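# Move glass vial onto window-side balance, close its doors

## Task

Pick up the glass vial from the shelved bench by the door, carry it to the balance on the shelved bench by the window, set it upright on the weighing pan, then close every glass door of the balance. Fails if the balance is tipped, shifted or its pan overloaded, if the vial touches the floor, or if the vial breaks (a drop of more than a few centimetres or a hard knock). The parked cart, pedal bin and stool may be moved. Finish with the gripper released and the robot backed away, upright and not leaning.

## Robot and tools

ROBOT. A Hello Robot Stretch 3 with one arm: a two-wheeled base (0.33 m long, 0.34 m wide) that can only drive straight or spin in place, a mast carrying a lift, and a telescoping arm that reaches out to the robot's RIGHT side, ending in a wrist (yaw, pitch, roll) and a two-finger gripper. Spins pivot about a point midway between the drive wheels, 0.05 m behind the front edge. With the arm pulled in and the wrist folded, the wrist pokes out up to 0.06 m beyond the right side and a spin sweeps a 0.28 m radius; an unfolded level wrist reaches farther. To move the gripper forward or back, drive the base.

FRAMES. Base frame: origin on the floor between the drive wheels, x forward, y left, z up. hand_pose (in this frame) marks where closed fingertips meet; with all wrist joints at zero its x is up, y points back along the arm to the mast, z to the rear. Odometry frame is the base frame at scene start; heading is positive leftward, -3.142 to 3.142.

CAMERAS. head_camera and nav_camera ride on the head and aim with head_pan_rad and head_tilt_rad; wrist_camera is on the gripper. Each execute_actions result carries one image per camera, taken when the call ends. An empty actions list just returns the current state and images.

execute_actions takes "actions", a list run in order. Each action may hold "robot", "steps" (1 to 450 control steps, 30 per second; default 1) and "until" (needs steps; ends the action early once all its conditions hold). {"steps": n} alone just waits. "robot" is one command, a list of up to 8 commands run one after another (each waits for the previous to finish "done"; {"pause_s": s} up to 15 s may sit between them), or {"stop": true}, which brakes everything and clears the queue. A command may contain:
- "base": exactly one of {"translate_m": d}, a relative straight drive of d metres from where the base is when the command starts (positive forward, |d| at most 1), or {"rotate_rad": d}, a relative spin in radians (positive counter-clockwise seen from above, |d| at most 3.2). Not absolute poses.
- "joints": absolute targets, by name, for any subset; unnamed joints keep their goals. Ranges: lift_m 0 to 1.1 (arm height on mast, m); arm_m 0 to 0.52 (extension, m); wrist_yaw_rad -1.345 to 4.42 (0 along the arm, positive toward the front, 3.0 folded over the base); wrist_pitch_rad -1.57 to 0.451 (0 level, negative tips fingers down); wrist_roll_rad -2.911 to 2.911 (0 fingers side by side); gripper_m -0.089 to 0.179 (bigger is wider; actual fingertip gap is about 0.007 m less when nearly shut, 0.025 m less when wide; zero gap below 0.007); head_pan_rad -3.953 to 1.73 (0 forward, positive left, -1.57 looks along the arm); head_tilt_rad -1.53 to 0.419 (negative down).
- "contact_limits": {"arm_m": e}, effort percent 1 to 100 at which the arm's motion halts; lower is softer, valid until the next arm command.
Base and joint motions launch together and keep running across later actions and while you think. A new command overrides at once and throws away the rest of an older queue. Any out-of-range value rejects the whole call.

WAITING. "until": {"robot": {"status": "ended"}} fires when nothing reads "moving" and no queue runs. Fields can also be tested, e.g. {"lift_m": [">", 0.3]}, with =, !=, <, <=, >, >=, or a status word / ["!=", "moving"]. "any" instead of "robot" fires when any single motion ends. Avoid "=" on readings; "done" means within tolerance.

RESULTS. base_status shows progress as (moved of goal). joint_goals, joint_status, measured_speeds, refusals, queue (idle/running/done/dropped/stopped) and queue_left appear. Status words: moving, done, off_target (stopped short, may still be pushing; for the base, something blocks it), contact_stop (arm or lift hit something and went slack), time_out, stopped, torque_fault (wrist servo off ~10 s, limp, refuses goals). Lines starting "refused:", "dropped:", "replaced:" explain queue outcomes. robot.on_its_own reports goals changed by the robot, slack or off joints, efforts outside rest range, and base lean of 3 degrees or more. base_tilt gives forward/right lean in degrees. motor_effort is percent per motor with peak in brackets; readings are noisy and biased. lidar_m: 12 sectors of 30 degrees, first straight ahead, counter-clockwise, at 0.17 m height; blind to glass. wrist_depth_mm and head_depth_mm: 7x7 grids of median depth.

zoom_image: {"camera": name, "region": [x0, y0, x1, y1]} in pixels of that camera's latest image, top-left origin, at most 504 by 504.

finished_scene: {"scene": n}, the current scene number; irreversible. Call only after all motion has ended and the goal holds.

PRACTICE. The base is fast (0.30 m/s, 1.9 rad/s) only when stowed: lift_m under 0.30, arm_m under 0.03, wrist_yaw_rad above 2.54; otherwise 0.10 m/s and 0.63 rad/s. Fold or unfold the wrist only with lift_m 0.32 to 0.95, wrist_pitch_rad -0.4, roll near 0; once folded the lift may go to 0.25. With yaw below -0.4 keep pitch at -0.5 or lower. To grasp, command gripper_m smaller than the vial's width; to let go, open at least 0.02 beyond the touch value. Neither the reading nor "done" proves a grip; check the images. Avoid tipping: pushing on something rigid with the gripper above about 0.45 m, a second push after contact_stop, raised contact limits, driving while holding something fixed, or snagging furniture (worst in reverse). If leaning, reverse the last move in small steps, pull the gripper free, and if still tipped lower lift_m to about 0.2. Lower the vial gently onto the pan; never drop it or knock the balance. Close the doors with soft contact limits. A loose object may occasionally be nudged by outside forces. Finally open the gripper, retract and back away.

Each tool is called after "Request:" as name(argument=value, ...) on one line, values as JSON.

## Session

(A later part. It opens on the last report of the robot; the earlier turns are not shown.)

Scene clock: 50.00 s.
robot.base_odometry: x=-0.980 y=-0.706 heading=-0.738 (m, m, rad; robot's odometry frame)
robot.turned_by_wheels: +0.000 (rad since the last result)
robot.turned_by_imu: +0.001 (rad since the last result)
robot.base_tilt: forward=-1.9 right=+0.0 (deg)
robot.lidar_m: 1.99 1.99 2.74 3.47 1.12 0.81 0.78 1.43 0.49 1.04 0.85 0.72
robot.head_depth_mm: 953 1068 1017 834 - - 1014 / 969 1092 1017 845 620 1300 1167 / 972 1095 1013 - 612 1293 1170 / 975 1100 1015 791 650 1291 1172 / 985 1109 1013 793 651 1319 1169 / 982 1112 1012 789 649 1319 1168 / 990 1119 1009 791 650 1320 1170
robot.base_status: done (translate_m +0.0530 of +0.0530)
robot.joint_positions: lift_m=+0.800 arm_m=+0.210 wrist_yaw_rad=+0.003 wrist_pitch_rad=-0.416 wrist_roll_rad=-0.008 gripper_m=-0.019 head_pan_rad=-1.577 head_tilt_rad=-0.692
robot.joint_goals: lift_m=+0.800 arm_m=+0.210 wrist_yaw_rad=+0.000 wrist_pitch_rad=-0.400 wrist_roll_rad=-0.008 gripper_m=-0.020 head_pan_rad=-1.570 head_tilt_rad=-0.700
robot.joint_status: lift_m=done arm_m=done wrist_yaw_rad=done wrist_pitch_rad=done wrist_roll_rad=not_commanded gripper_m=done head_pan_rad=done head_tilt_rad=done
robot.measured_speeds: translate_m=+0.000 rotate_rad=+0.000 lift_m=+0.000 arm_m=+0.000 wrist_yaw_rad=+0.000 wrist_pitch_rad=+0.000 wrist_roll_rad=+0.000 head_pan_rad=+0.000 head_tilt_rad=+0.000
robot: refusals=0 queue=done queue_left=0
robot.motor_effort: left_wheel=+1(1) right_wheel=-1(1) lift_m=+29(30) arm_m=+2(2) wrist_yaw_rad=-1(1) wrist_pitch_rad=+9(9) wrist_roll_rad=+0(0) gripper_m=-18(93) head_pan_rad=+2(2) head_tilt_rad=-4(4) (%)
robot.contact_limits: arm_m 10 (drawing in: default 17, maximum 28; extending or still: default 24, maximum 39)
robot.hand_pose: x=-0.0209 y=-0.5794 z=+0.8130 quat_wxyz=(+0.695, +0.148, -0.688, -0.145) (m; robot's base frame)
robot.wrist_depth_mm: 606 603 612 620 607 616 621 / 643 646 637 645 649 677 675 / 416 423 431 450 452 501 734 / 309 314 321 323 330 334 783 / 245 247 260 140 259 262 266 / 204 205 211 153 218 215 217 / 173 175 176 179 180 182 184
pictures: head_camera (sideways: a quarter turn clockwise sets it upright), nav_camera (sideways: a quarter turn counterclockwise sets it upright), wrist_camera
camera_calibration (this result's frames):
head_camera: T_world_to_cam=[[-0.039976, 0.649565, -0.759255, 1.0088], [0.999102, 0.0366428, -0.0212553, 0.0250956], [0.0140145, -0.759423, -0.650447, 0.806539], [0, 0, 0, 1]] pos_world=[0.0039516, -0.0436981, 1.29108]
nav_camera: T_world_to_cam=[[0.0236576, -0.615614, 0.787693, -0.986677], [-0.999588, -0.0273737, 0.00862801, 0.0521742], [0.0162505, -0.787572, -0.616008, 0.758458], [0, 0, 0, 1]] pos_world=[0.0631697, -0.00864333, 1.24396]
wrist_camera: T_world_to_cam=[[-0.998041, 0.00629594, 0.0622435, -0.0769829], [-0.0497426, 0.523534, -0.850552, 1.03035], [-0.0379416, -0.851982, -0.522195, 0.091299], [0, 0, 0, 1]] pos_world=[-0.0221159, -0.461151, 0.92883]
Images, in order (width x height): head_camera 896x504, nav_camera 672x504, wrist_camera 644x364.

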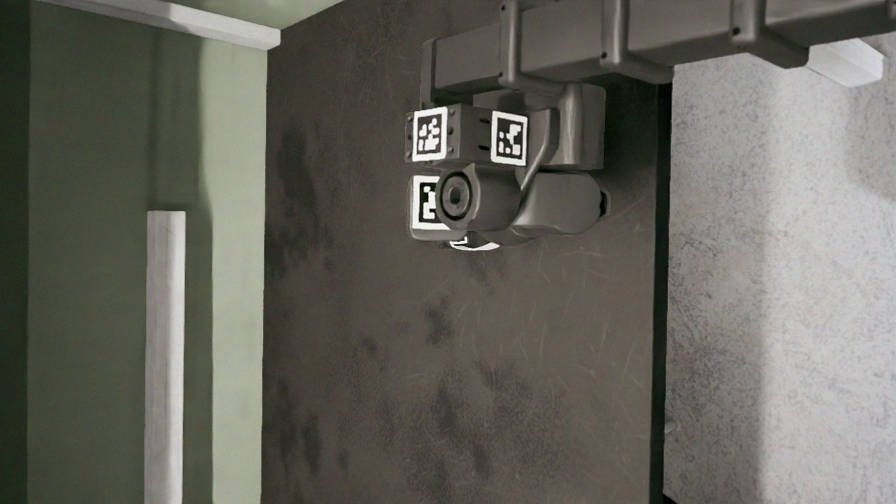

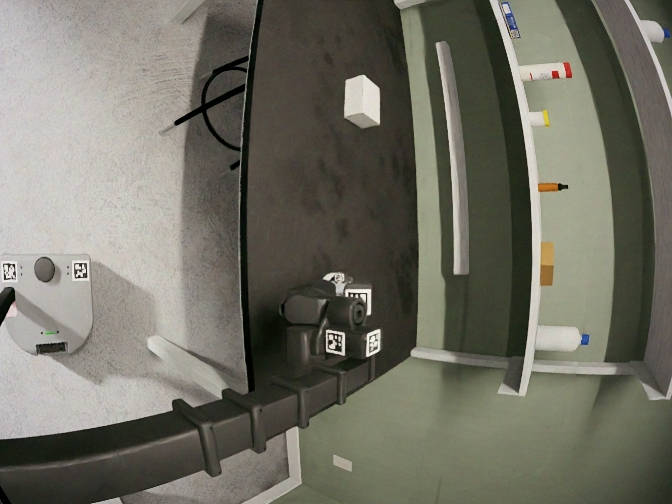

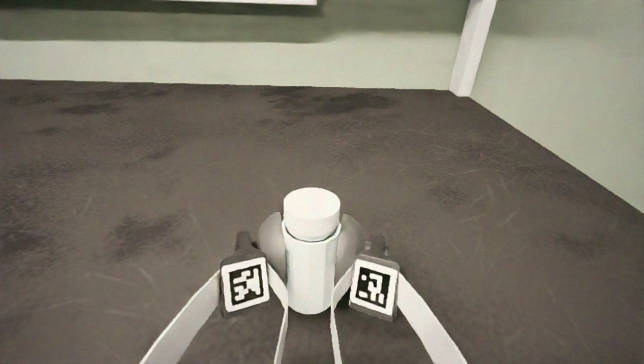

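Request:
execute_actions(actions=[{"robot":{"joints":{"lift_m":0.82,"arm_m":0.0,"head_pan_rad":-0.4,"head_tilt_rad":-0.5}},"steps":450,"until":{"robot":{"status":"ended"}}},{"robot":{"joints":{"wrist_yaw_rad":2.65},"base":{"rotate_rad":1.68}},"steps":100,"until":{"robot":{"wrist_yaw_rad":[">",1.2]}}},{"robot":{"joints":{"lift_m":0.29}},"steps":200,"until":{"robot":{"base_status":["!=","moving"]}}},{"robot":{"base":{"translate_m":0.15}},"steps":200,"until":{"robot":{"status":"ended"}}},{"robot":[{"base":{"translate_m":1.0}},{"base":{"translate_m":1.0}}],"steps":450,"until":{"robot":{"status":"ended"}}}])

Scene clock: 73.63 s.
robot.base_odometry: x=+0.285 y=+1.033 heading=+0.942 (m, m, rad; robot's odometry frame)
robot.turned_by_wheels: +1.680 (rad since the last result)
robot.turned_by_imu: +1.695 (rad since the last result)
robot.base_tilt: forward=-1.9 right=-0.1 (deg)
robot.lidar_m: 1.47 1.50 1.17 1.15 0.76 0.89 2.94 2.84 2.20 2.16 1.75 0.80
robot.head_depth_mm: 1156 1496 1463 939 1798 1537 1283 / 1315 1429 1109 930 980 1487 1282 / 1253 1400 1114 1068 1788 1492 1254 / 1233 1372 1483 1646 1779 1531 1278 / 1239 1351 1485 1660 1796 1528 1278 / 1212 1320 1446 1604 1766 1522 1274 / 1179 1279 1409 1552 1718 1524 1272
robot.base_status: done (translate_m +1.0000 of +1.0000)
robot.joint_positions: lift_m=+0.290 arm_m=+0.000 wrist_yaw_rad=+2.647 wrist_pitch_rad=-0.417 wrist_roll_rad=-0.008 gripper_m=-0.019 head_pan_rad=-0.407 head_tilt_rad=-0.506
robot.joint_goals: lift_m=+0.290 arm_m=+0.000 wrist_yaw_rad=+2.650 wrist_pitch_rad=-0.400 wrist_roll_rad=-0.008 gripper_m=-0.020 head_pan_rad=-0.400 head_tilt_rad=-0.500
robot.joint_status: lift_m=done arm_m=done wrist_yaw_rad=done wrist_pitch_rad=done wrist_roll_rad=not_commanded gripper_m=done head_pan_rad=done head_tilt_rad=done
robot.measured_speeds: translate_m=+0.000 rotate_rad=+0.000 lift_m=+0.000 arm_m=+0.000 wrist_yaw_rad=+0.000 wrist_pitch_rad=+0.000 wrist_roll_rad=+0.000 head_pan_rad=+0.000 head_tilt_rad=+0.000
robot: refusals=0 queue=done queue_left=0
robot.motor_effort: left_wheel=+0(6) right_wheel=+1(7) lift_m=+24(31) arm_m=-1(2) wrist_yaw_rad=+2(2) wrist_pitch_rad=+10(10) wrist_roll_rad=+0(0) gripper_m=-18(19) head_pan_rad=+3(31) head_tilt_rad=+3(18) (%)
robot.hand_pose: x=+0.0853 y=+0.0524 z=+0.3030 quat_wxyz=(+0.312, +0.704, -0.026, +0.638) (m; robot's base frame)
robot.wrist_depth_mm: 877 934 - - - - - / 915 - - - - - - / 962 - - - - - - / 776 764 791 804 809 817 848 / 611 600 649 140 643 649 660 / 523 503 525 153 538 532 536 / - 452 440 444 446 452 455
pictures: head_camera (sideways: a quarter turn clockwise sets it upright), nav_camera (sideways: a quarter turn counterclockwise sets it upright), wrist_camera
camera_calibration (this result's frames):
head_camera: T_world_to_cam=[[-0.47432, 0.156658, -0.866302, 1.15101], [0.360489, 0.93232, -0.028779, 0.0387921], [0.803162, -0.325942, -0.498691, 0.604295], [0, 0, 0, 1]] pos_world=[0.0466169, -0.0195168, 1.2996]
nav_camera: T_world_to_cam=[[0.432396, -0.15658, 0.887984, -1.11994], [-0.366919, -0.930137, 0.014655, 0.0404656], [0.823653, -0.332155, -0.45964, 0.55009], [0, 0, 0, 1]] pos_world=[0.0460233, 0.0449931, 1.24674]
wrist_camera: T_world_to_cam=[[0.874409, -0.481178, 0.0622641, -0.0772933], [-0.206279, -0.484835, -0.849932, 0.337057], [0.439157, 0.730344, -0.523201, 0.243967], [0, 0, 0, 1]] pos_world=[0.0299739, -0.0519547, 0.418932]
Images, in order (width x height): head_camera 896x504, nav_camera 672x504, wrist_camera 644x364.

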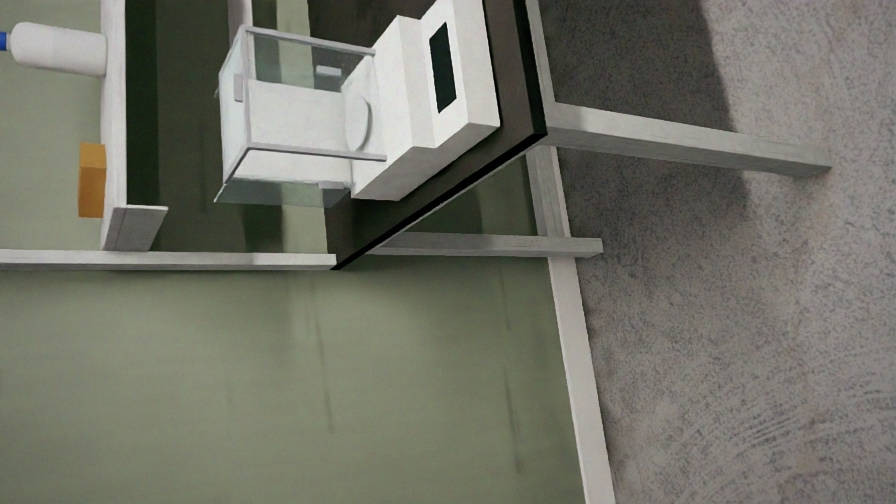

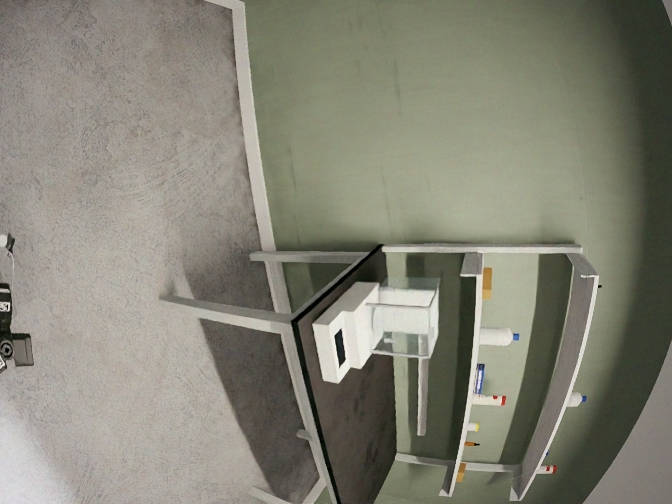

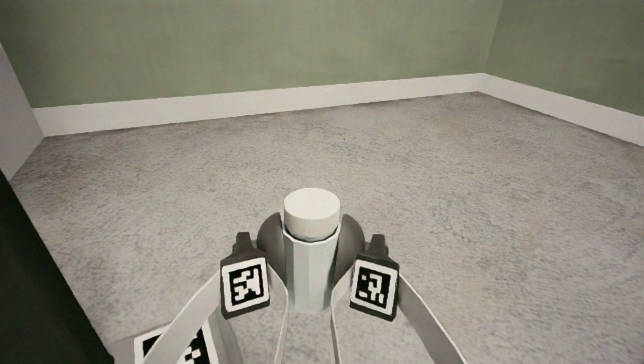

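Request:
execute_actions(actions=[{"robot":[{"base":{"translate_m":0.65}},{"base":{"translate_m":0.33},"joints":{"lift_m":0.75,"head_pan_rad":-1.57,"head_tilt_rad":-0.6}},{"base":{"rotate_rad":-0.14},"joints":{"lift_m":0.93,"wrist_yaw_rad":0}}],"steps":450,"until":{"robot":{"status":"ended"}}},{"steps":450,"until":{"robot":{"status":"ended"}}}])

Scene clock: 89.10 s.
robot.base_odometry: x=+0.861 y=+1.825 heading=+0.802 (m, m, rad; robot's odometry frame)
robot.turned_by_wheels: -0.140 (rad since the last result)
robot.turned_by_imu: -0.143 (rad since the last result)
robot.base_tilt: forward=-1.9 right=+0.0 (deg)
robot.lidar_m: 0.50 0.51 0.67 1.06 1.08 1.44 1.57 3.36 0.52 1.77 0.60 0.52
robot.head_depth_mm: 2279 2419 2700 951 666 - - / 2280 2378 1238 777 628 - - / 2310 2336 1069 714 622 - - / 2299 2436 1237 739 632 1347 1221 / 2302 2448 664 711 649 1366 1222 / 1037 1784 1230 899 712 1360 1217 / 631 1376 1228 900 711 1242 1167
robot.base_status: done (rotate_rad -0.1399 of -0.1400)
robot.joint_positions: lift_m=+0.930 arm_m=+0.000 wrist_yaw_rad=+0.003 wrist_pitch_rad=-0.418 wrist_roll_rad=-0.008 gripper_m=-0.019 head_pan_rad=-1.563 head_tilt_rad=-0.593
robot.joint_goals: lift_m=+0.930 arm_m=+0.000 wrist_yaw_rad=+0.000 wrist_pitch_rad=-0.400 wrist_roll_rad=-0.008 gripper_m=-0.020 head_pan_rad=-1.570 head_tilt_rad=-0.600
robot.joint_status: lift_m=done arm_m=done wrist_yaw_rad=done wrist_pitch_rad=done wrist_roll_rad=not_commanded gripper_m=done head_pan_rad=done head_tilt_rad=done
robot.measured_speeds: translate_m=+0.000 rotate_rad=+0.000 lift_m=+0.000 arm_m=+0.000 wrist_yaw_rad=+0.000 wrist_pitch_rad=+0.000 wrist_roll_rad=+0.000 head_pan_rad=+0.000 head_tilt_rad=+0.000
robot: refusals=0 queue=done queue_left=0
robot.motor_effort: left_wheel=+1(5) right_wheel=-1(5) lift_m=+29(30) arm_m=-2(2) wrist_yaw_rad=-1(2) wrist_pitch_rad=+10(10) wrist_roll_rad=+0(0) gripper_m=-19(18) head_pan_rad=-2(32) head_tilt_rad=-4(17) (%)
robot.hand_pose: x=-0.0208 y=-0.3696 z=+0.9426 quat_wxyz=(+0.695, +0.149, -0.688, -0.145) (m; robot's base frame)
robot.wrist_depth_mm: 624 780 - - - - - / 604 907 396 - - - - / 636 739 393 726 - - - / 541 552 343 359 437 - - / 433 433 312 140 335 - - / 356 359 342 153 337 366 - / 315 315 328 335 336 345 -
pictures: head_camera (sideways: a quarter turn clockwise sets it upright), nav_camera (sideways: a quarter turn counterclockwise sets it upright), wrist_camera
camera_calibration (this result's frames):
head_camera: T_world_to_cam=[[-0.0483247, 0.570053, -0.820186, 1.08828], [0.998519, 0.0481031, -0.025399, 0.0304967], [0.0249747, -0.820199, -0.571533, 0.703815], [0, 0, 0, 1]] pos_world=[0.00456179, -0.0445766, 1.29562]
nav_camera: T_world_to_cam=[[0.0315183, -0.533665, 0.845109, -1.06158], [-0.999123, -0.0401461, 0.011911, 0.0478959], [0.0275713, -0.844743, -0.534462, 0.6523], [0, 0, 0, 1]] pos_world=[0.0633283, -0.0135794, 1.24521]
wrist_camera: T_world_to_cam=[[-0.998045, 0.0054387, 0.0622633, -0.0865399], [-0.050142, 0.525026, -0.849608, 1.03039], [-0.0373106, -0.851069, -0.523727, 0.339537], [0, 0, 0, 1]] pos_world=[-0.0220365, -0.251542, 1.05864]
Images, in order (width x height): head_camera 896x504, nav_camera 672x504, wrist_camera 644x364.

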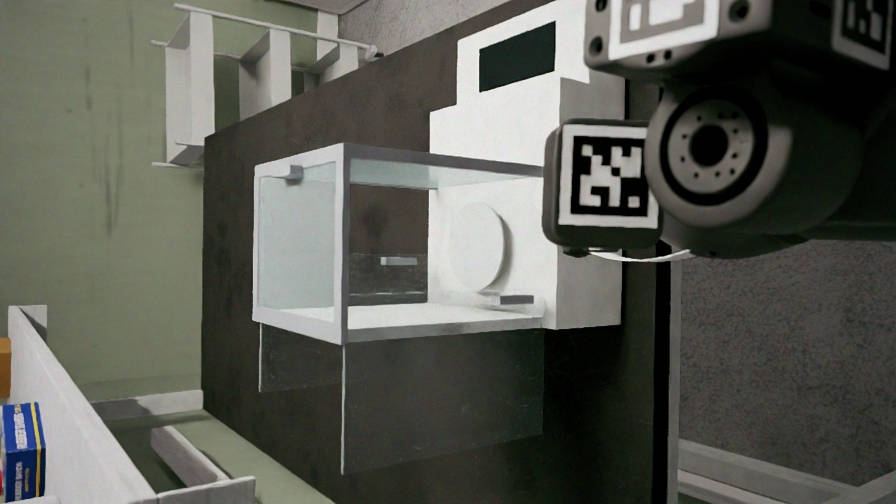

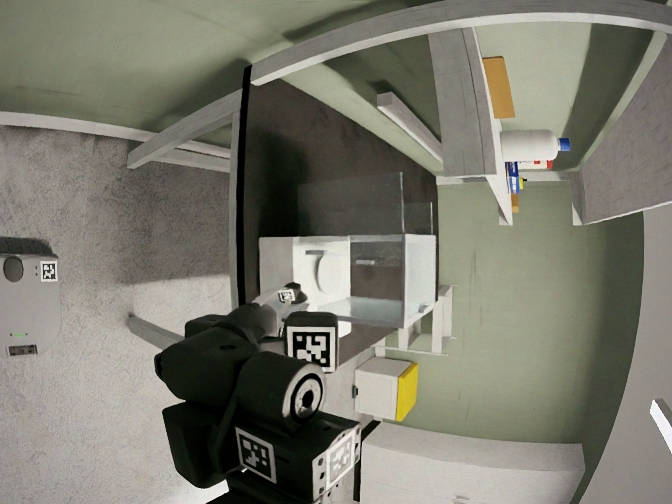

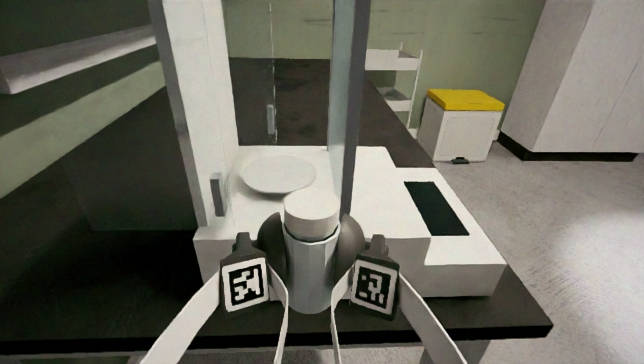

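Request:
execute_actions(actions=[{"robot":{"base":{"translate_m":0.026},"joints":{"arm_m":0.10},"contact_limits":{"arm_m":10}},"steps":450,"until":{"robot":{"status":"ended"}}}])

Scene clock: 95.97 s.
robot.base_odometry: x=+0.879 y=+1.844 heading=+0.802 (m, m, rad; robot's odometry frame)
robot.turned_by_wheels: +0.000 (rad since the last result)
robot.turned_by_imu: +0.001 (rad since the last result)
robot.base_tilt: forward=-1.9 right=+0.0 (deg)
robot.lidar_m: 0.47 0.48 0.64 1.06 1.09 1.45 1.58 3.35 0.53 1.65 0.58 0.50
robot.head_depth_mm: 2288 2431 2598 - - 786 959 / 2294 2376 1180 - - 1370 1201 / 2283 2408 1072 1002 - 1371 1222 / 2285 2415 1238 740 630 1362 1225 / 2288 2452 1170 871 694 1365 1216 / 787 1777 1230 902 714 1360 1222 / 622 413 1229 901 712 1239 1122
robot.base_status: done (translate_m +0.0260 of +0.0260)
robot.joint_positions: lift_m=+0.930 arm_m=+0.100 wrist_yaw_rad=+0.002 wrist_pitch_rad=-0.418 wrist_roll_rad=-0.008 gripper_m=-0.019 head_pan_rad=-1.563 head_tilt_rad=-0.593
robot.joint_goals: lift_m=+0.930 arm_m=+0.100 wrist_yaw_rad=+0.000 wrist_pitch_rad=-0.400 wrist_roll_rad=-0.008 gripper_m=-0.020 head_pan_rad=-1.570 head_tilt_rad=-0.600
robot.joint_status: lift_m=done arm_m=done wrist_yaw_rad=done wrist_pitch_rad=done wrist_roll_rad=not_commanded gripper_m=done head_pan_rad=done head_tilt_rad=done
robot.measured_speeds: translate_m=+0.000 rotate_rad=+0.000 lift_m=+0.000 arm_m=+0.000 wrist_yaw_rad=+0.000 wrist_pitch_rad=+0.000 wrist_roll_rad=+0.000 head_pan_rad=+0.000 head_tilt_rad=+0.000
robot: refusals=0 queue=done queue_left=0
robot.motor_effort: left_wheel=+1(5) right_wheel=-1(1) lift_m=+29(29) arm_m=+2(2) wrist_yaw_rad=-1(1) wrist_pitch_rad=+10(10) wrist_roll_rad=+0(0) gripper_m=-18(19) head_pan_rad=-2(3) head_tilt_rad=-4(4) (%)
robot.contact_limits: arm_m 10 (drawing in: default 17, maximum 28; extending or still: default 24, maximum 39)
robot.hand_pose: x=-0.0210 y=-0.4692 z=+0.9426 quat_wxyz=(+0.695, +0.148, -0.688, -0.146) (m; robot's base frame)
robot.wrist_depth_mm: 605 136 - - - - - / 559 162 962 - - - - / 622 179 307 770 793 - - / 552 496 307 382 390 - - / 430 423 261 140 296 - - / 356 357 201 153 254 292 - / 308 311 216 221 224 241 -
pictures: head_camera (sideways: a quarter turn clockwise sets it upright), nav_camera (sideways: a quarter turn counterclockwise sets it upright), wrist_camera
camera_calibration (this result's frames):
head_camera: T_world_to_cam=[[-0.0482901, 0.570058, -0.820184, 1.08828], [0.998522, 0.0480426, -0.0253989, 0.0304965], [0.0249249, -0.820199, -0.571535, 0.703818], [0, 0, 0, 1]] pos_world=[0.00455908, -0.0445765, 1.29562]
nav_camera: T_world_to_cam=[[0.031486, -0.533669, 0.845107, -1.06158], [-0.999125, -0.0400855, 0.011911, 0.047896], [0.0275201, -0.844743, -0.534464, 0.652303], [0, 0, 0, 1]] pos_world=[0.0633275, -0.0135827, 1.24521]
wrist_camera: T_world_to_cam=[[-0.998039, 0.0064149, 0.0622633, -0.0857592], [-0.0496284, 0.525074, -0.849608, 1.0827], [-0.038143, -0.851032, -0.523726, 0.254769], [0, 0, 0, 1]] pos_world=[-0.0221405, -0.351133, 1.05864]
Images, in order (width x height): head_camera 896x504, nav_camera 672x504, wrist_camera 644x364.

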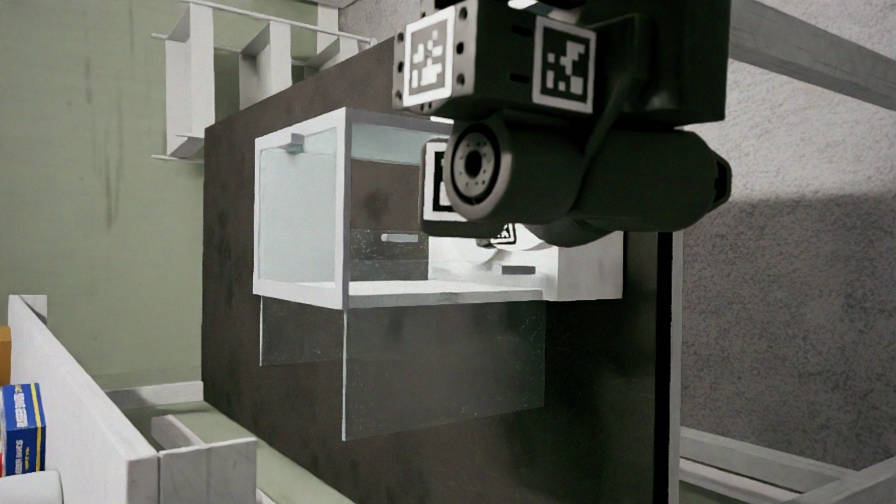

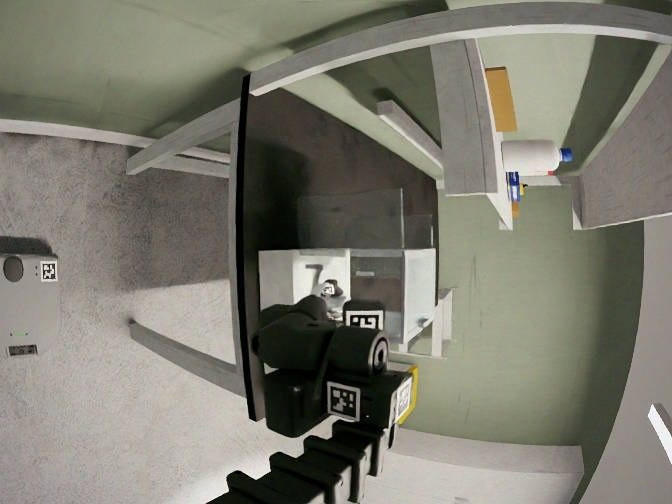

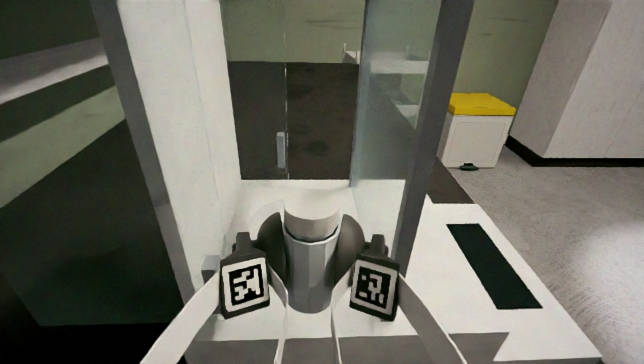

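Request:
execute_actions(actions=[{"robot":[{"joints":{"lift_m":0.92}},{"joints":{"arm_m":0.205},"contact_limits":{"arm_m":8}}],"steps":450,"until":{"robot":{"status":"ended"}}}])

Scene clock: 101.77 s.
robot.base_odometry: x=+0.879 y=+1.844 heading=+0.802 (m, m, rad; robot's odometry frame)
robot.turned_by_wheels: +0.000 (rad since the last result)
robot.turned_by_imu: +0.001 (rad since the last result)
robot.base_tilt: forward=-1.9 right=-0.1 (deg)
robot.lidar_m: 0.47 0.48 0.64 1.06 1.09 1.44 1.58 3.33 0.53 1.66 0.58 0.50
robot.head_depth_mm: 2308 2428 2706 - 642 736 959 / 2299 2350 1385 - 626 1373 1198 / 2295 2414 1238 - 628 1366 1220 / 2298 2418 1236 739 629 1371 1218 / 2302 2434 1171 872 693 1359 1219 / 784 1791 1229 902 713 1365 1216 / 622 413 1227 900 712 1243 1117
robot.base_status: done (translate_m +0.0260 of +0.0260)
robot.joint_positions: lift_m=+0.920 arm_m=+0.205 wrist_yaw_rad=+0.002 wrist_pitch_rad=-0.418 wrist_roll_rad=-0.008 gripper_m=-0.019 head_pan_rad=-1.563 head_tilt_rad=-0.593
robot.joint_goals: lift_m=+0.920 arm_m=+0.205 wrist_yaw_rad=+0.000 wrist_pitch_rad=-0.400 wrist_roll_rad=-0.008 gripper_m=-0.020 head_pan_rad=-1.570 head_tilt_rad=-0.600
robot.joint_status: lift_m=done arm_m=done wrist_yaw_rad=done wrist_pitch_rad=done wrist_roll_rad=not_commanded gripper_m=done head_pan_rad=done head_tilt_rad=done
robot.measured_speeds: translate_m=+0.000 rotate_rad=+0.000 lift_m=+0.000 arm_m=+0.000 wrist_yaw_rad=+0.000 wrist_pitch_rad=+0.000 wrist_roll_rad=+0.000 head_pan_rad=+0.000 head_tilt_rad=+0.000
robot: refusals=0 queue=done queue_left=0
robot.motor_effort: left_wheel=+1(1) right_wheel=-1(1) lift_m=+24(27) arm_m=+2(1) wrist_yaw_rad=-1(1) wrist_pitch_rad=+10(10) wrist_roll_rad=+0(0) gripper_m=-19(18) head_pan_rad=-2(3) head_tilt_rad=-4(4) (%)
robot.contact_limits: arm_m 8 (drawing in: default 17, maximum 28; extending or still: default 24, maximum 39)
robot.hand_pose: x=-0.0210 y=-0.5742 z=+0.9329 quat_wxyz=(+0.695, +0.148, -0.688, -0.146) (m; robot's base frame)
robot.wrist_depth_mm: 107 145 - - - - - / 107 145 - - - - - / 107 146 717 755 831 - - / 107 145 512 544 557 - - / 107 145 271 140 293 - - / 107 145 215 153 245 281 54 / 107 135 186 192 204 199 59
pictures: head_camera (sideways: a quarter turn clockwise sets it upright), nav_camera (sideways: a quarter turn counterclockwise sets it upright), wrist_camera
camera_calibration (this result's frames):
head_camera: T_world_to_cam=[[-0.0482791, 0.57006, -0.820183, 1.08828], [0.998523, 0.0480232, -0.0253988, 0.0304964], [0.024909, -0.820198, -0.571537, 0.70382], [0, 0, 0, 1]] pos_world=[0.00455822, -0.0445765, 1.29562]
nav_camera: T_world_to_cam=[[0.0314756, -0.533671, 0.845106, -1.06158], [-0.999126, -0.0400662, 0.0119109, 0.0478961], [0.0275037, -0.844743, -0.534466, 0.652305], [0, 0, 0, 1]] pos_world=[0.0633272, -0.0135837, 1.24521]
wrist_camera: T_world_to_cam=[[-0.998039, 0.00650265, 0.0622635, -0.0844471], [-0.0495824, 0.525079, -0.849608, 1.12954], [-0.038218, -0.851029, -0.523726, 0.160293], [0, 0, 0, 1]] pos_world=[-0.0221499, -0.456135, 1.04888]
Images, in order (width x height): head_camera 896x504, nav_camera 672x504, wrist_camera 644x364.

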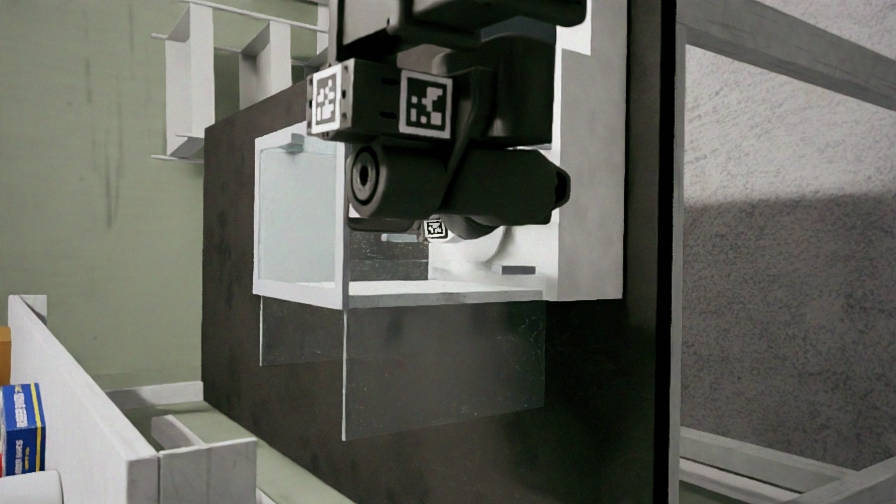

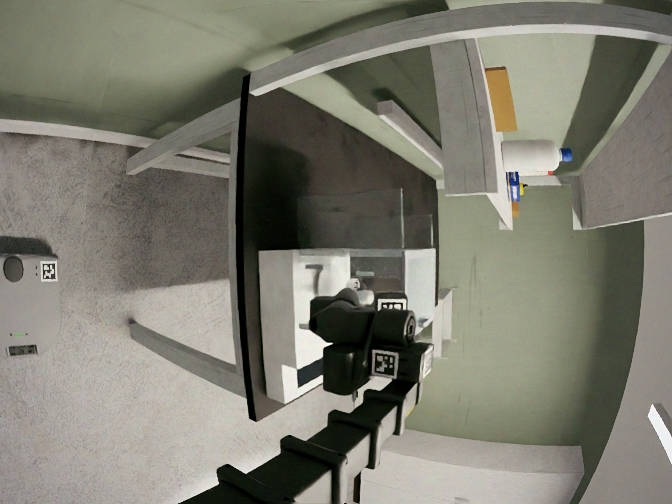

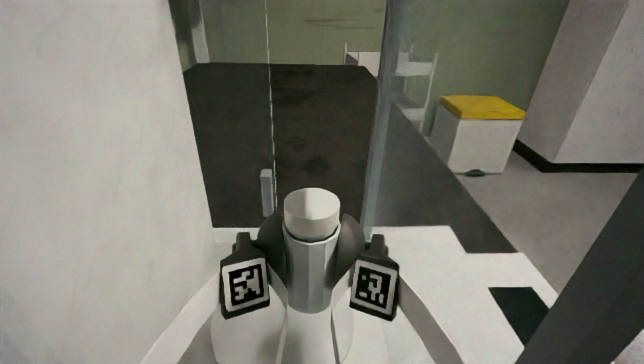

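Request:
execute_actions(actions=[{"robot":{"base":{"translate_m":0.005},"joints":{"lift_m":0.898}},"steps":450,"until":{"robot":{"status":"ended"}}}])

Scene clock: 104.23 s.
robot.base_odometry: x=+0.883 y=+1.847 heading=+0.802 (m, m, rad; robot's odometry frame)
robot.turned_by_wheels: +0.000 (rad since the last result)
robot.turned_by_imu: +0.000 (rad since the last result)
robot.base_tilt: forward=-1.9 right=+0.1 (deg)
robot.lidar_m: 0.47 0.48 0.64 1.06 1.09 1.44 1.58 3.34 0.53 1.63 0.58 0.49
robot.head_depth_mm: 2293 2424 2685 - 658 722 927 / 2273 2373 1244 - 642 1368 1223 / 2282 2420 1117 - 644 1367 1222 / 2311 2445 1120 700 628 1368 1219 / 2291 2422 1232 869 713 1366 1217 / 777 1783 1228 904 712 1361 1221 / 617 409 1227 899 711 1231 1094
robot.base_status: done (translate_m +0.0050 of +0.0050)
robot.joint_positions: lift_m=+0.898 arm_m=+0.205 wrist_yaw_rad=+0.002 wrist_pitch_rad=-0.418 wrist_roll_rad=-0.008 gripper_m=-0.019 head_pan_rad=-1.563 head_tilt_rad=-0.593
robot.joint_goals: lift_m=+0.898 arm_m=+0.205 wrist_yaw_rad=+0.000 wrist_pitch_rad=-0.400 wrist_roll_rad=-0.008 gripper_m=-0.020 head_pan_rad=-1.570 head_tilt_rad=-0.600
robot.joint_status: lift_m=done arm_m=done wrist_yaw_rad=done wrist_pitch_rad=done wrist_roll_rad=not_commanded gripper_m=done head_pan_rad=done head_tilt_rad=done
robot.measured_speeds: translate_m=+0.000 rotate_rad=+0.000 lift_m=+0.000 arm_m=+0.000 wrist_yaw_rad=+0.000 wrist_pitch_rad=+0.000 wrist_roll_rad=+0.000 head_pan_rad=+0.000 head_tilt_rad=+0.000
robot: refusals=0 queue=done queue_left=0
robot.motor_effort: left_wheel=+1(4) right_wheel=-1(1) lift_m=+24(24) arm_m=+2(2) wrist_yaw_rad=-1(1) wrist_pitch_rad=+11(10) wrist_roll_rad=+0(0) gripper_m=-18(18) head_pan_rad=-3(3) head_tilt_rad=-5(3) (%)
robot.contact_limits: arm_m 8 (drawing in: default 17, maximum 28; extending or still: default 24, maximum 39)
robot.hand_pose: x=-0.0210 y=-0.5742 z=+0.9108 quat_wxyz=(+0.695, +0.148, -0.688, -0.146) (m; robot's base frame)
robot.wrist_depth_mm: 100 136 - - - - - / 100 136 - - - - - / 100 136 673 702 722 - - / 100 136 452 505 495 - - / 100 136 241 140 260 413 - / 100 136 200 153 217 223 59 / 100 126 166 169 179 182 60
pictures: head_camera (sideways: a quarter turn clockwise sets it upright), nav_camera (sideways: a quarter turn counterclockwise sets it upright), wrist_camera
camera_calibration (this result's frames):
head_camera: T_world_to_cam=[[-0.048279, 0.57006, -0.820183, 1.08828], [0.998523, 0.0480231, -0.0253988, 0.0304964], [0.0249089, -0.820198, -0.571537, 0.70382], [0, 0, 0, 1]] pos_world=[0.00455821, -0.0445765, 1.29562]
nav_camera: T_world_to_cam=[[0.0314756, -0.533671, 0.845106, -1.06158], [-0.999126, -0.040066, 0.0119109, 0.0478961], [0.0275036, -0.844743, -0.534466, 0.652305], [0, 0, 0, 1]] pos_world=[0.0633272, -0.0135838, 1.24521]
wrist_camera: T_world_to_cam=[[-0.998039, 0.00650289, 0.0622634, -0.0830764], [-0.0495822, 0.525079, -0.849608, 1.11084], [-0.0382181, -0.851029, -0.523727, 0.148767], [0, 0, 0, 1]] pos_world=[-0.0221499, -0.456135, 1.02687]
Images, in order (width x height): head_camera 896x504, nav_camera 672x504, wrist_camera 644x364.

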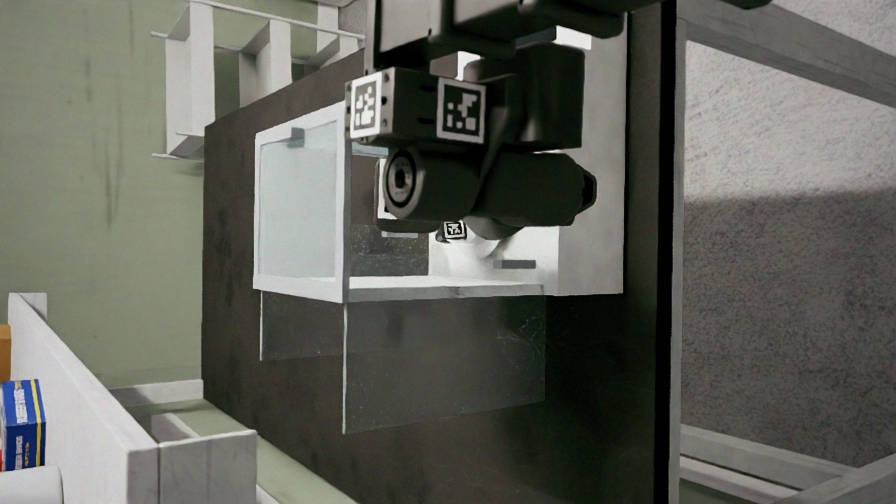

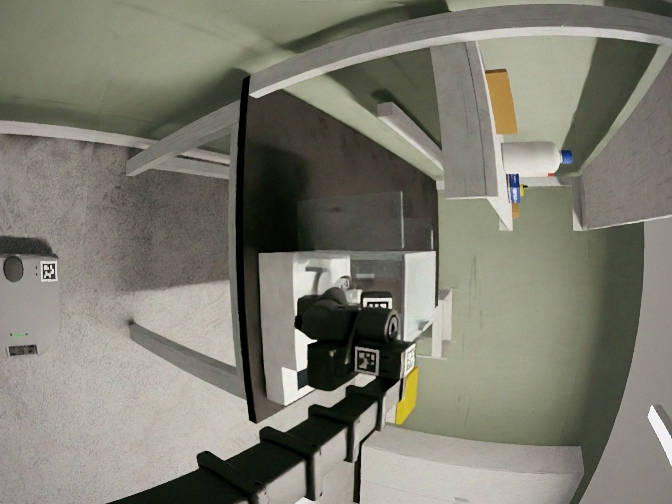

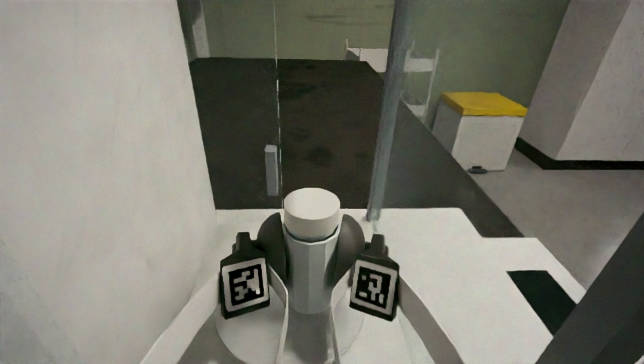

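Request:
execute_actions(actions=[{"robot":[{"joints":{"lift_m":0.891}},{"joints":{"gripper_m":0.052}}],"steps":450,"until":{"robot":{"status":"ended"}}}])

Scene clock: 107.63 s.
robot.base_odometry: x=+0.883 y=+1.847 heading=+0.802 (m, m, rad; robot's odometry frame)
robot.turned_by_wheels: +0.000 (rad since the last result)
robot.turned_by_imu: +0.001 (rad since the last result)
robot.base_tilt: forward=-1.8 right=+0.0 (deg)
robot.lidar_m: 0.47 0.48 0.63 1.06 1.09 1.44 1.57 3.34 0.53 1.63 0.58 0.49
robot.head_depth_mm: 2284 2419 2606 - - 742 942 / 2297 2369 1243 - 641 1371 1222 / 2287 2423 1121 - 642 1364 1218 / 2309 2439 1122 690 629 1365 1224 / 2295 2424 1231 872 713 1362 1219 / 776 1784 1231 903 713 1364 1220 / 615 410 1224 902 712 1237 1090
robot.base_status: done (translate_m +0.0050 of +0.0050)
robot.joint_positions: lift_m=+0.891 arm_m=+0.205 wrist_yaw_rad=+0.002 wrist_pitch_rad=-0.418 wrist_roll_rad=-0.008 gripper_m=+0.052 head_pan_rad=-1.563 head_tilt_rad=-0.593
robot.joint_goals: lift_m=+0.891 arm_m=+0.205 wrist_yaw_rad=+0.000 wrist_pitch_rad=-0.400 wrist_roll_rad=-0.008 gripper_m=+0.052 head_pan_rad=-1.570 head_tilt_rad=-0.600
robot.joint_status: lift_m=done arm_m=done wrist_yaw_rad=done wrist_pitch_rad=done wrist_roll_rad=not_commanded gripper_m=done head_pan_rad=done head_tilt_rad=done
robot.measured_speeds: translate_m=+0.000 rotate_rad=+0.000 lift_m=+0.000 arm_m=+0.000 wrist_yaw_rad=+0.000 wrist_pitch_rad=+0.000 wrist_roll_rad=+0.000 head_pan_rad=+0.000 head_tilt_rad=+0.000
robot: refusals=0 queue=done queue_left=0
robot.motor_effort: left_wheel=+1(1) right_wheel=-1(1) lift_m=+24(24) arm_m=+2(2) wrist_yaw_rad=-1(1) wrist_pitch_rad=+10(10) wrist_roll_rad=+0(0) gripper_m=+1(78) head_pan_rad=-3(3) head_tilt_rad=-3(4) (%)
robot.contact_limits: arm_m 8 (drawing in: default 17, maximum 28; extending or still: default 24, maximum 39)
robot.hand_pose: x=-0.0210 y=-0.5742 z=+0.9039 quat_wxyz=(+0.695, +0.148, -0.688, -0.146) (m; robot's base frame)
robot.wrist_depth_mm: 100 136 - - - - - / 100 136 - - - - - / 100 136 657 677 685 - - / 100 136 440 494 484 - - / 100 136 226 145 248 300 - / 100 136 183 161 212 212 59 / 100 126 160 161 172 176 60
pictures: head_camera (sideways: a quarter turn clockwise sets it upright), nav_camera (sideways: a quarter turn counterclockwise sets it upright), wrist_camera
camera_calibration (this result's frames):
head_camera: T_world_to_cam=[[-0.0482789, 0.57006, -0.820183, 1.08828], [0.998523, 0.048023, -0.0253988, 0.0304964], [0.0249088, -0.820198, -0.571537, 0.70382], [0, 0, 0, 1]] pos_world=[0.00455821, -0.0445765, 1.29562]
nav_camera: T_world_to_cam=[[0.0314755, -0.533671, 0.845106, -1.06158], [-0.999126, -0.0400659, 0.0119109, 0.0478961], [0.0275035, -0.844743, -0.534466, 0.652305], [0, 0, 0, 1]] pos_world=[0.0633272, -0.0135838, 1.24521]
wrist_camera: T_world_to_cam=[[-0.998039, 0.00650398, 0.0622634, -0.0826409], [-0.0495816, 0.525079, -0.849608, 1.1049], [-0.038219, -0.851029, -0.523726, 0.145106], [0, 0, 0, 1]] pos_world=[-0.02215, -0.456135, 1.01988]
Images, in order (width x height): head_camera 896x504, nav_camera 672x504, wrist_camera 644x364.

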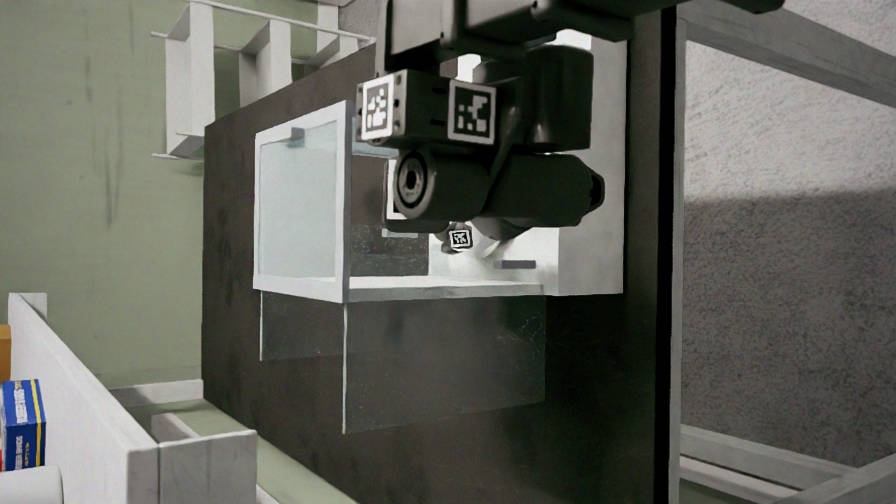

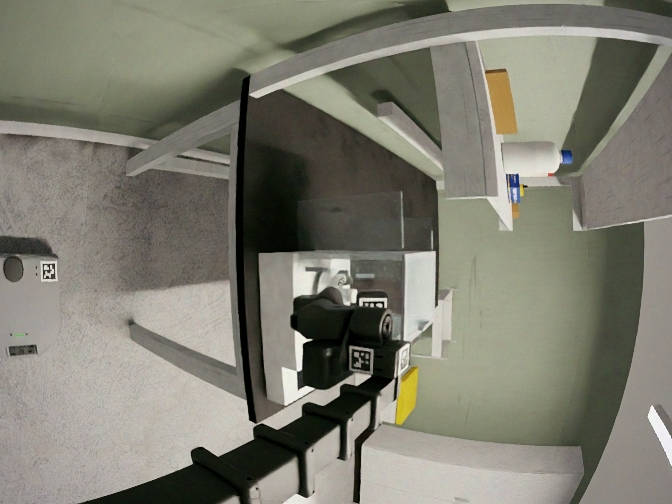

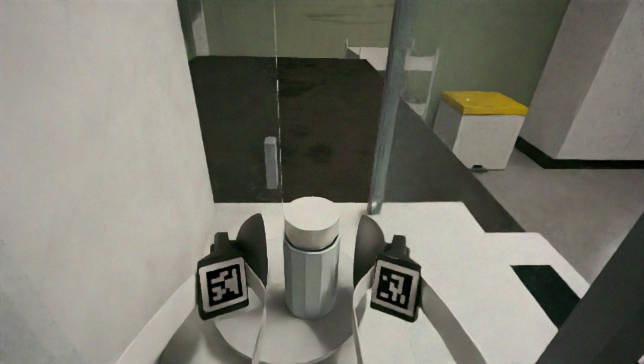

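Request:
execute_actions(actions=[{"robot":[{"joints":{"arm_m":0.02}},{"base":{"translate_m":0.058},"joints":{"gripper_m":0.04,"wrist_pitch_rad":0.02,"lift_m":0.791}}],"steps":450,"until":{"robot":{"status":"ended"}}}])

Scene clock: 113.27 s.
robot.base_odometry: x=+0.923 y=+1.889 heading=+0.802 (m, m, rad; robot's odometry frame)
robot.turned_by_wheels: +0.000 (rad since the last result)
robot.turned_by_imu: +0.001 (rad since the last result)
robot.base_tilt: forward=-1.9 right=+0.0 (deg)
robot.lidar_m: 0.41 0.42 0.56 1.06 1.09 1.45 1.58 3.33 0.56 1.35 0.55 0.43
robot.head_depth_mm: 2291 2423 2274 741 622 1340 - / 2301 2297 1076 735 623 1336 - / 2271 2426 1121 720 633 - - / 2277 2426 1173 867 692 1331 1222 / 801 1783 1231 902 713 1357 1220 / 625 403 1224 900 710 1262 1190 / 601 405 1156 899 711 801 970
robot.base_status: done (translate_m +0.0580 of +0.0580)
robot.joint_positions: lift_m=+0.791 arm_m=+0.020 wrist_yaw_rad=-0.002 wrist_pitch_rad=-0.006 wrist_roll_rad=-0.008 gripper_m=+0.040 head_pan_rad=-1.563 head_tilt_rad=-0.594
robot.joint_goals: lift_m=+0.791 arm_m=+0.020 wrist_yaw_rad=+0.000 wrist_pitch_rad=+0.020 wrist_roll_rad=-0.008 gripper_m=+0.040 head_pan_rad=-1.570 head_tilt_rad=-0.600
robot.joint_status: lift_m=done arm_m=done wrist_yaw_rad=done wrist_pitch_rad=done wrist_roll_rad=not_commanded gripper_m=done head_pan_rad=done head_tilt_rad=done
robot.measured_speeds: translate_m=+0.000 rotate_rad=+0.000 lift_m=+0.000 arm_m=+0.000 wrist_yaw_rad=+0.000 wrist_pitch_rad=+0.000 wrist_roll_rad=+0.000 head_pan_rad=+0.000 head_tilt_rad=+0.000
robot: refusals=0 queue=done queue_left=0
robot.motor_effort: left_wheel=+1(3) right_wheel=+0(5) lift_m=+24(25) arm_m=-2(4) wrist_yaw_rad=+1(3) wrist_pitch_rad=+15(15) wrist_roll_rad=+0(0) gripper_m=+0(51) head_pan_rad=-3(3) head_tilt_rad=-3(5) (%)
robot.hand_pose: x=-0.0220 y=-0.4213 z=+0.9043 quat_wxyz=(+0.710, +0.001, -0.704, -0.003) (m; robot's base frame)
robot.wrist_depth_mm: 546 664 717 - - - - / 551 843 - - - - - / 508 771 - - - - - / 536 851 - - - - - / 535 639 721 302 359 - - / 414 423 - 226 247 235 - / 313 314 316 224 230 236 243
pictures: head_camera (sideways: a quarter turn clockwise sets it upright), nav_camera (sideways: a quarter turn counterclockwise sets it upright), wrist_camera
camera_calibration (this result's frames):
head_camera: T_world_to_cam=[[-0.0481711, 0.571379, -0.819271, 1.08709], [0.998533, 0.0478573, -0.0253344, 0.0304125], [0.0247326, -0.81929, -0.572846, 0.705525], [0, 0, 0, 1]] pos_world=[0.00454893, -0.0445661, 1.29555]
nav_camera: T_world_to_cam=[[0.0313755, -0.535027, 0.844252, -1.06046], [-0.999134, -0.0398786, 0.0118592, 0.0479634], [0.0273226, -0.843894, -0.535814, 0.654061], [0, 0, 0, 1]] pos_world=[0.0633237, -0.013505, 1.24519]
wrist_camera: T_world_to_cam=[[-0.997979, 0.0347863, 0.0531742, -0.0645017], [-0.0477756, 0.140947, -0.988864, 0.989104], [-0.0418936, -0.989406, -0.139001, -0.130853], [0, 0, 0, 1]] pos_world=[-0.0225982, -0.266634, 0.963331]
Images, in order (width x height): head_camera 896x504, nav_camera 672x504, wrist_camera 644x364.

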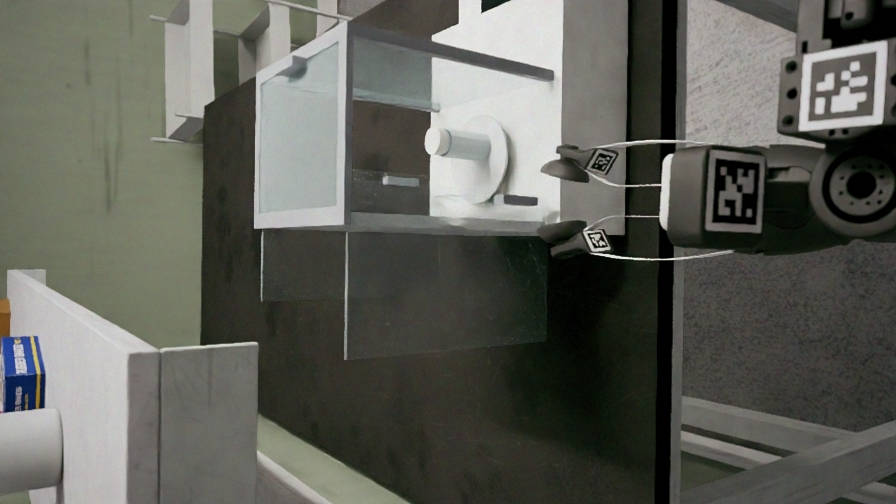

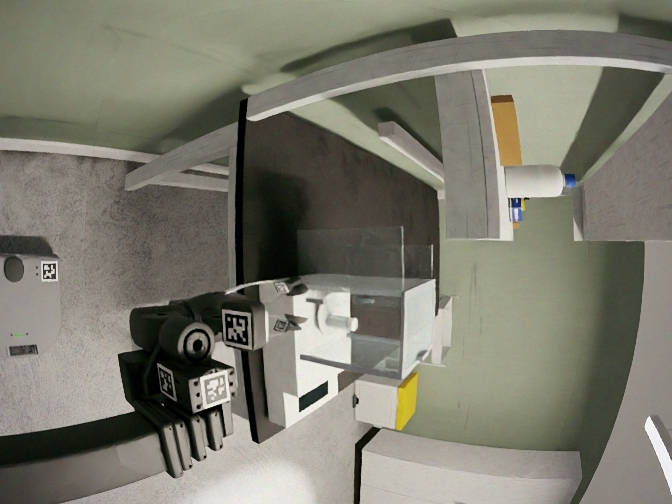

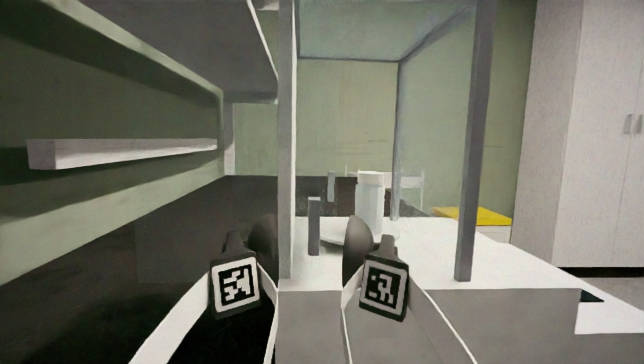

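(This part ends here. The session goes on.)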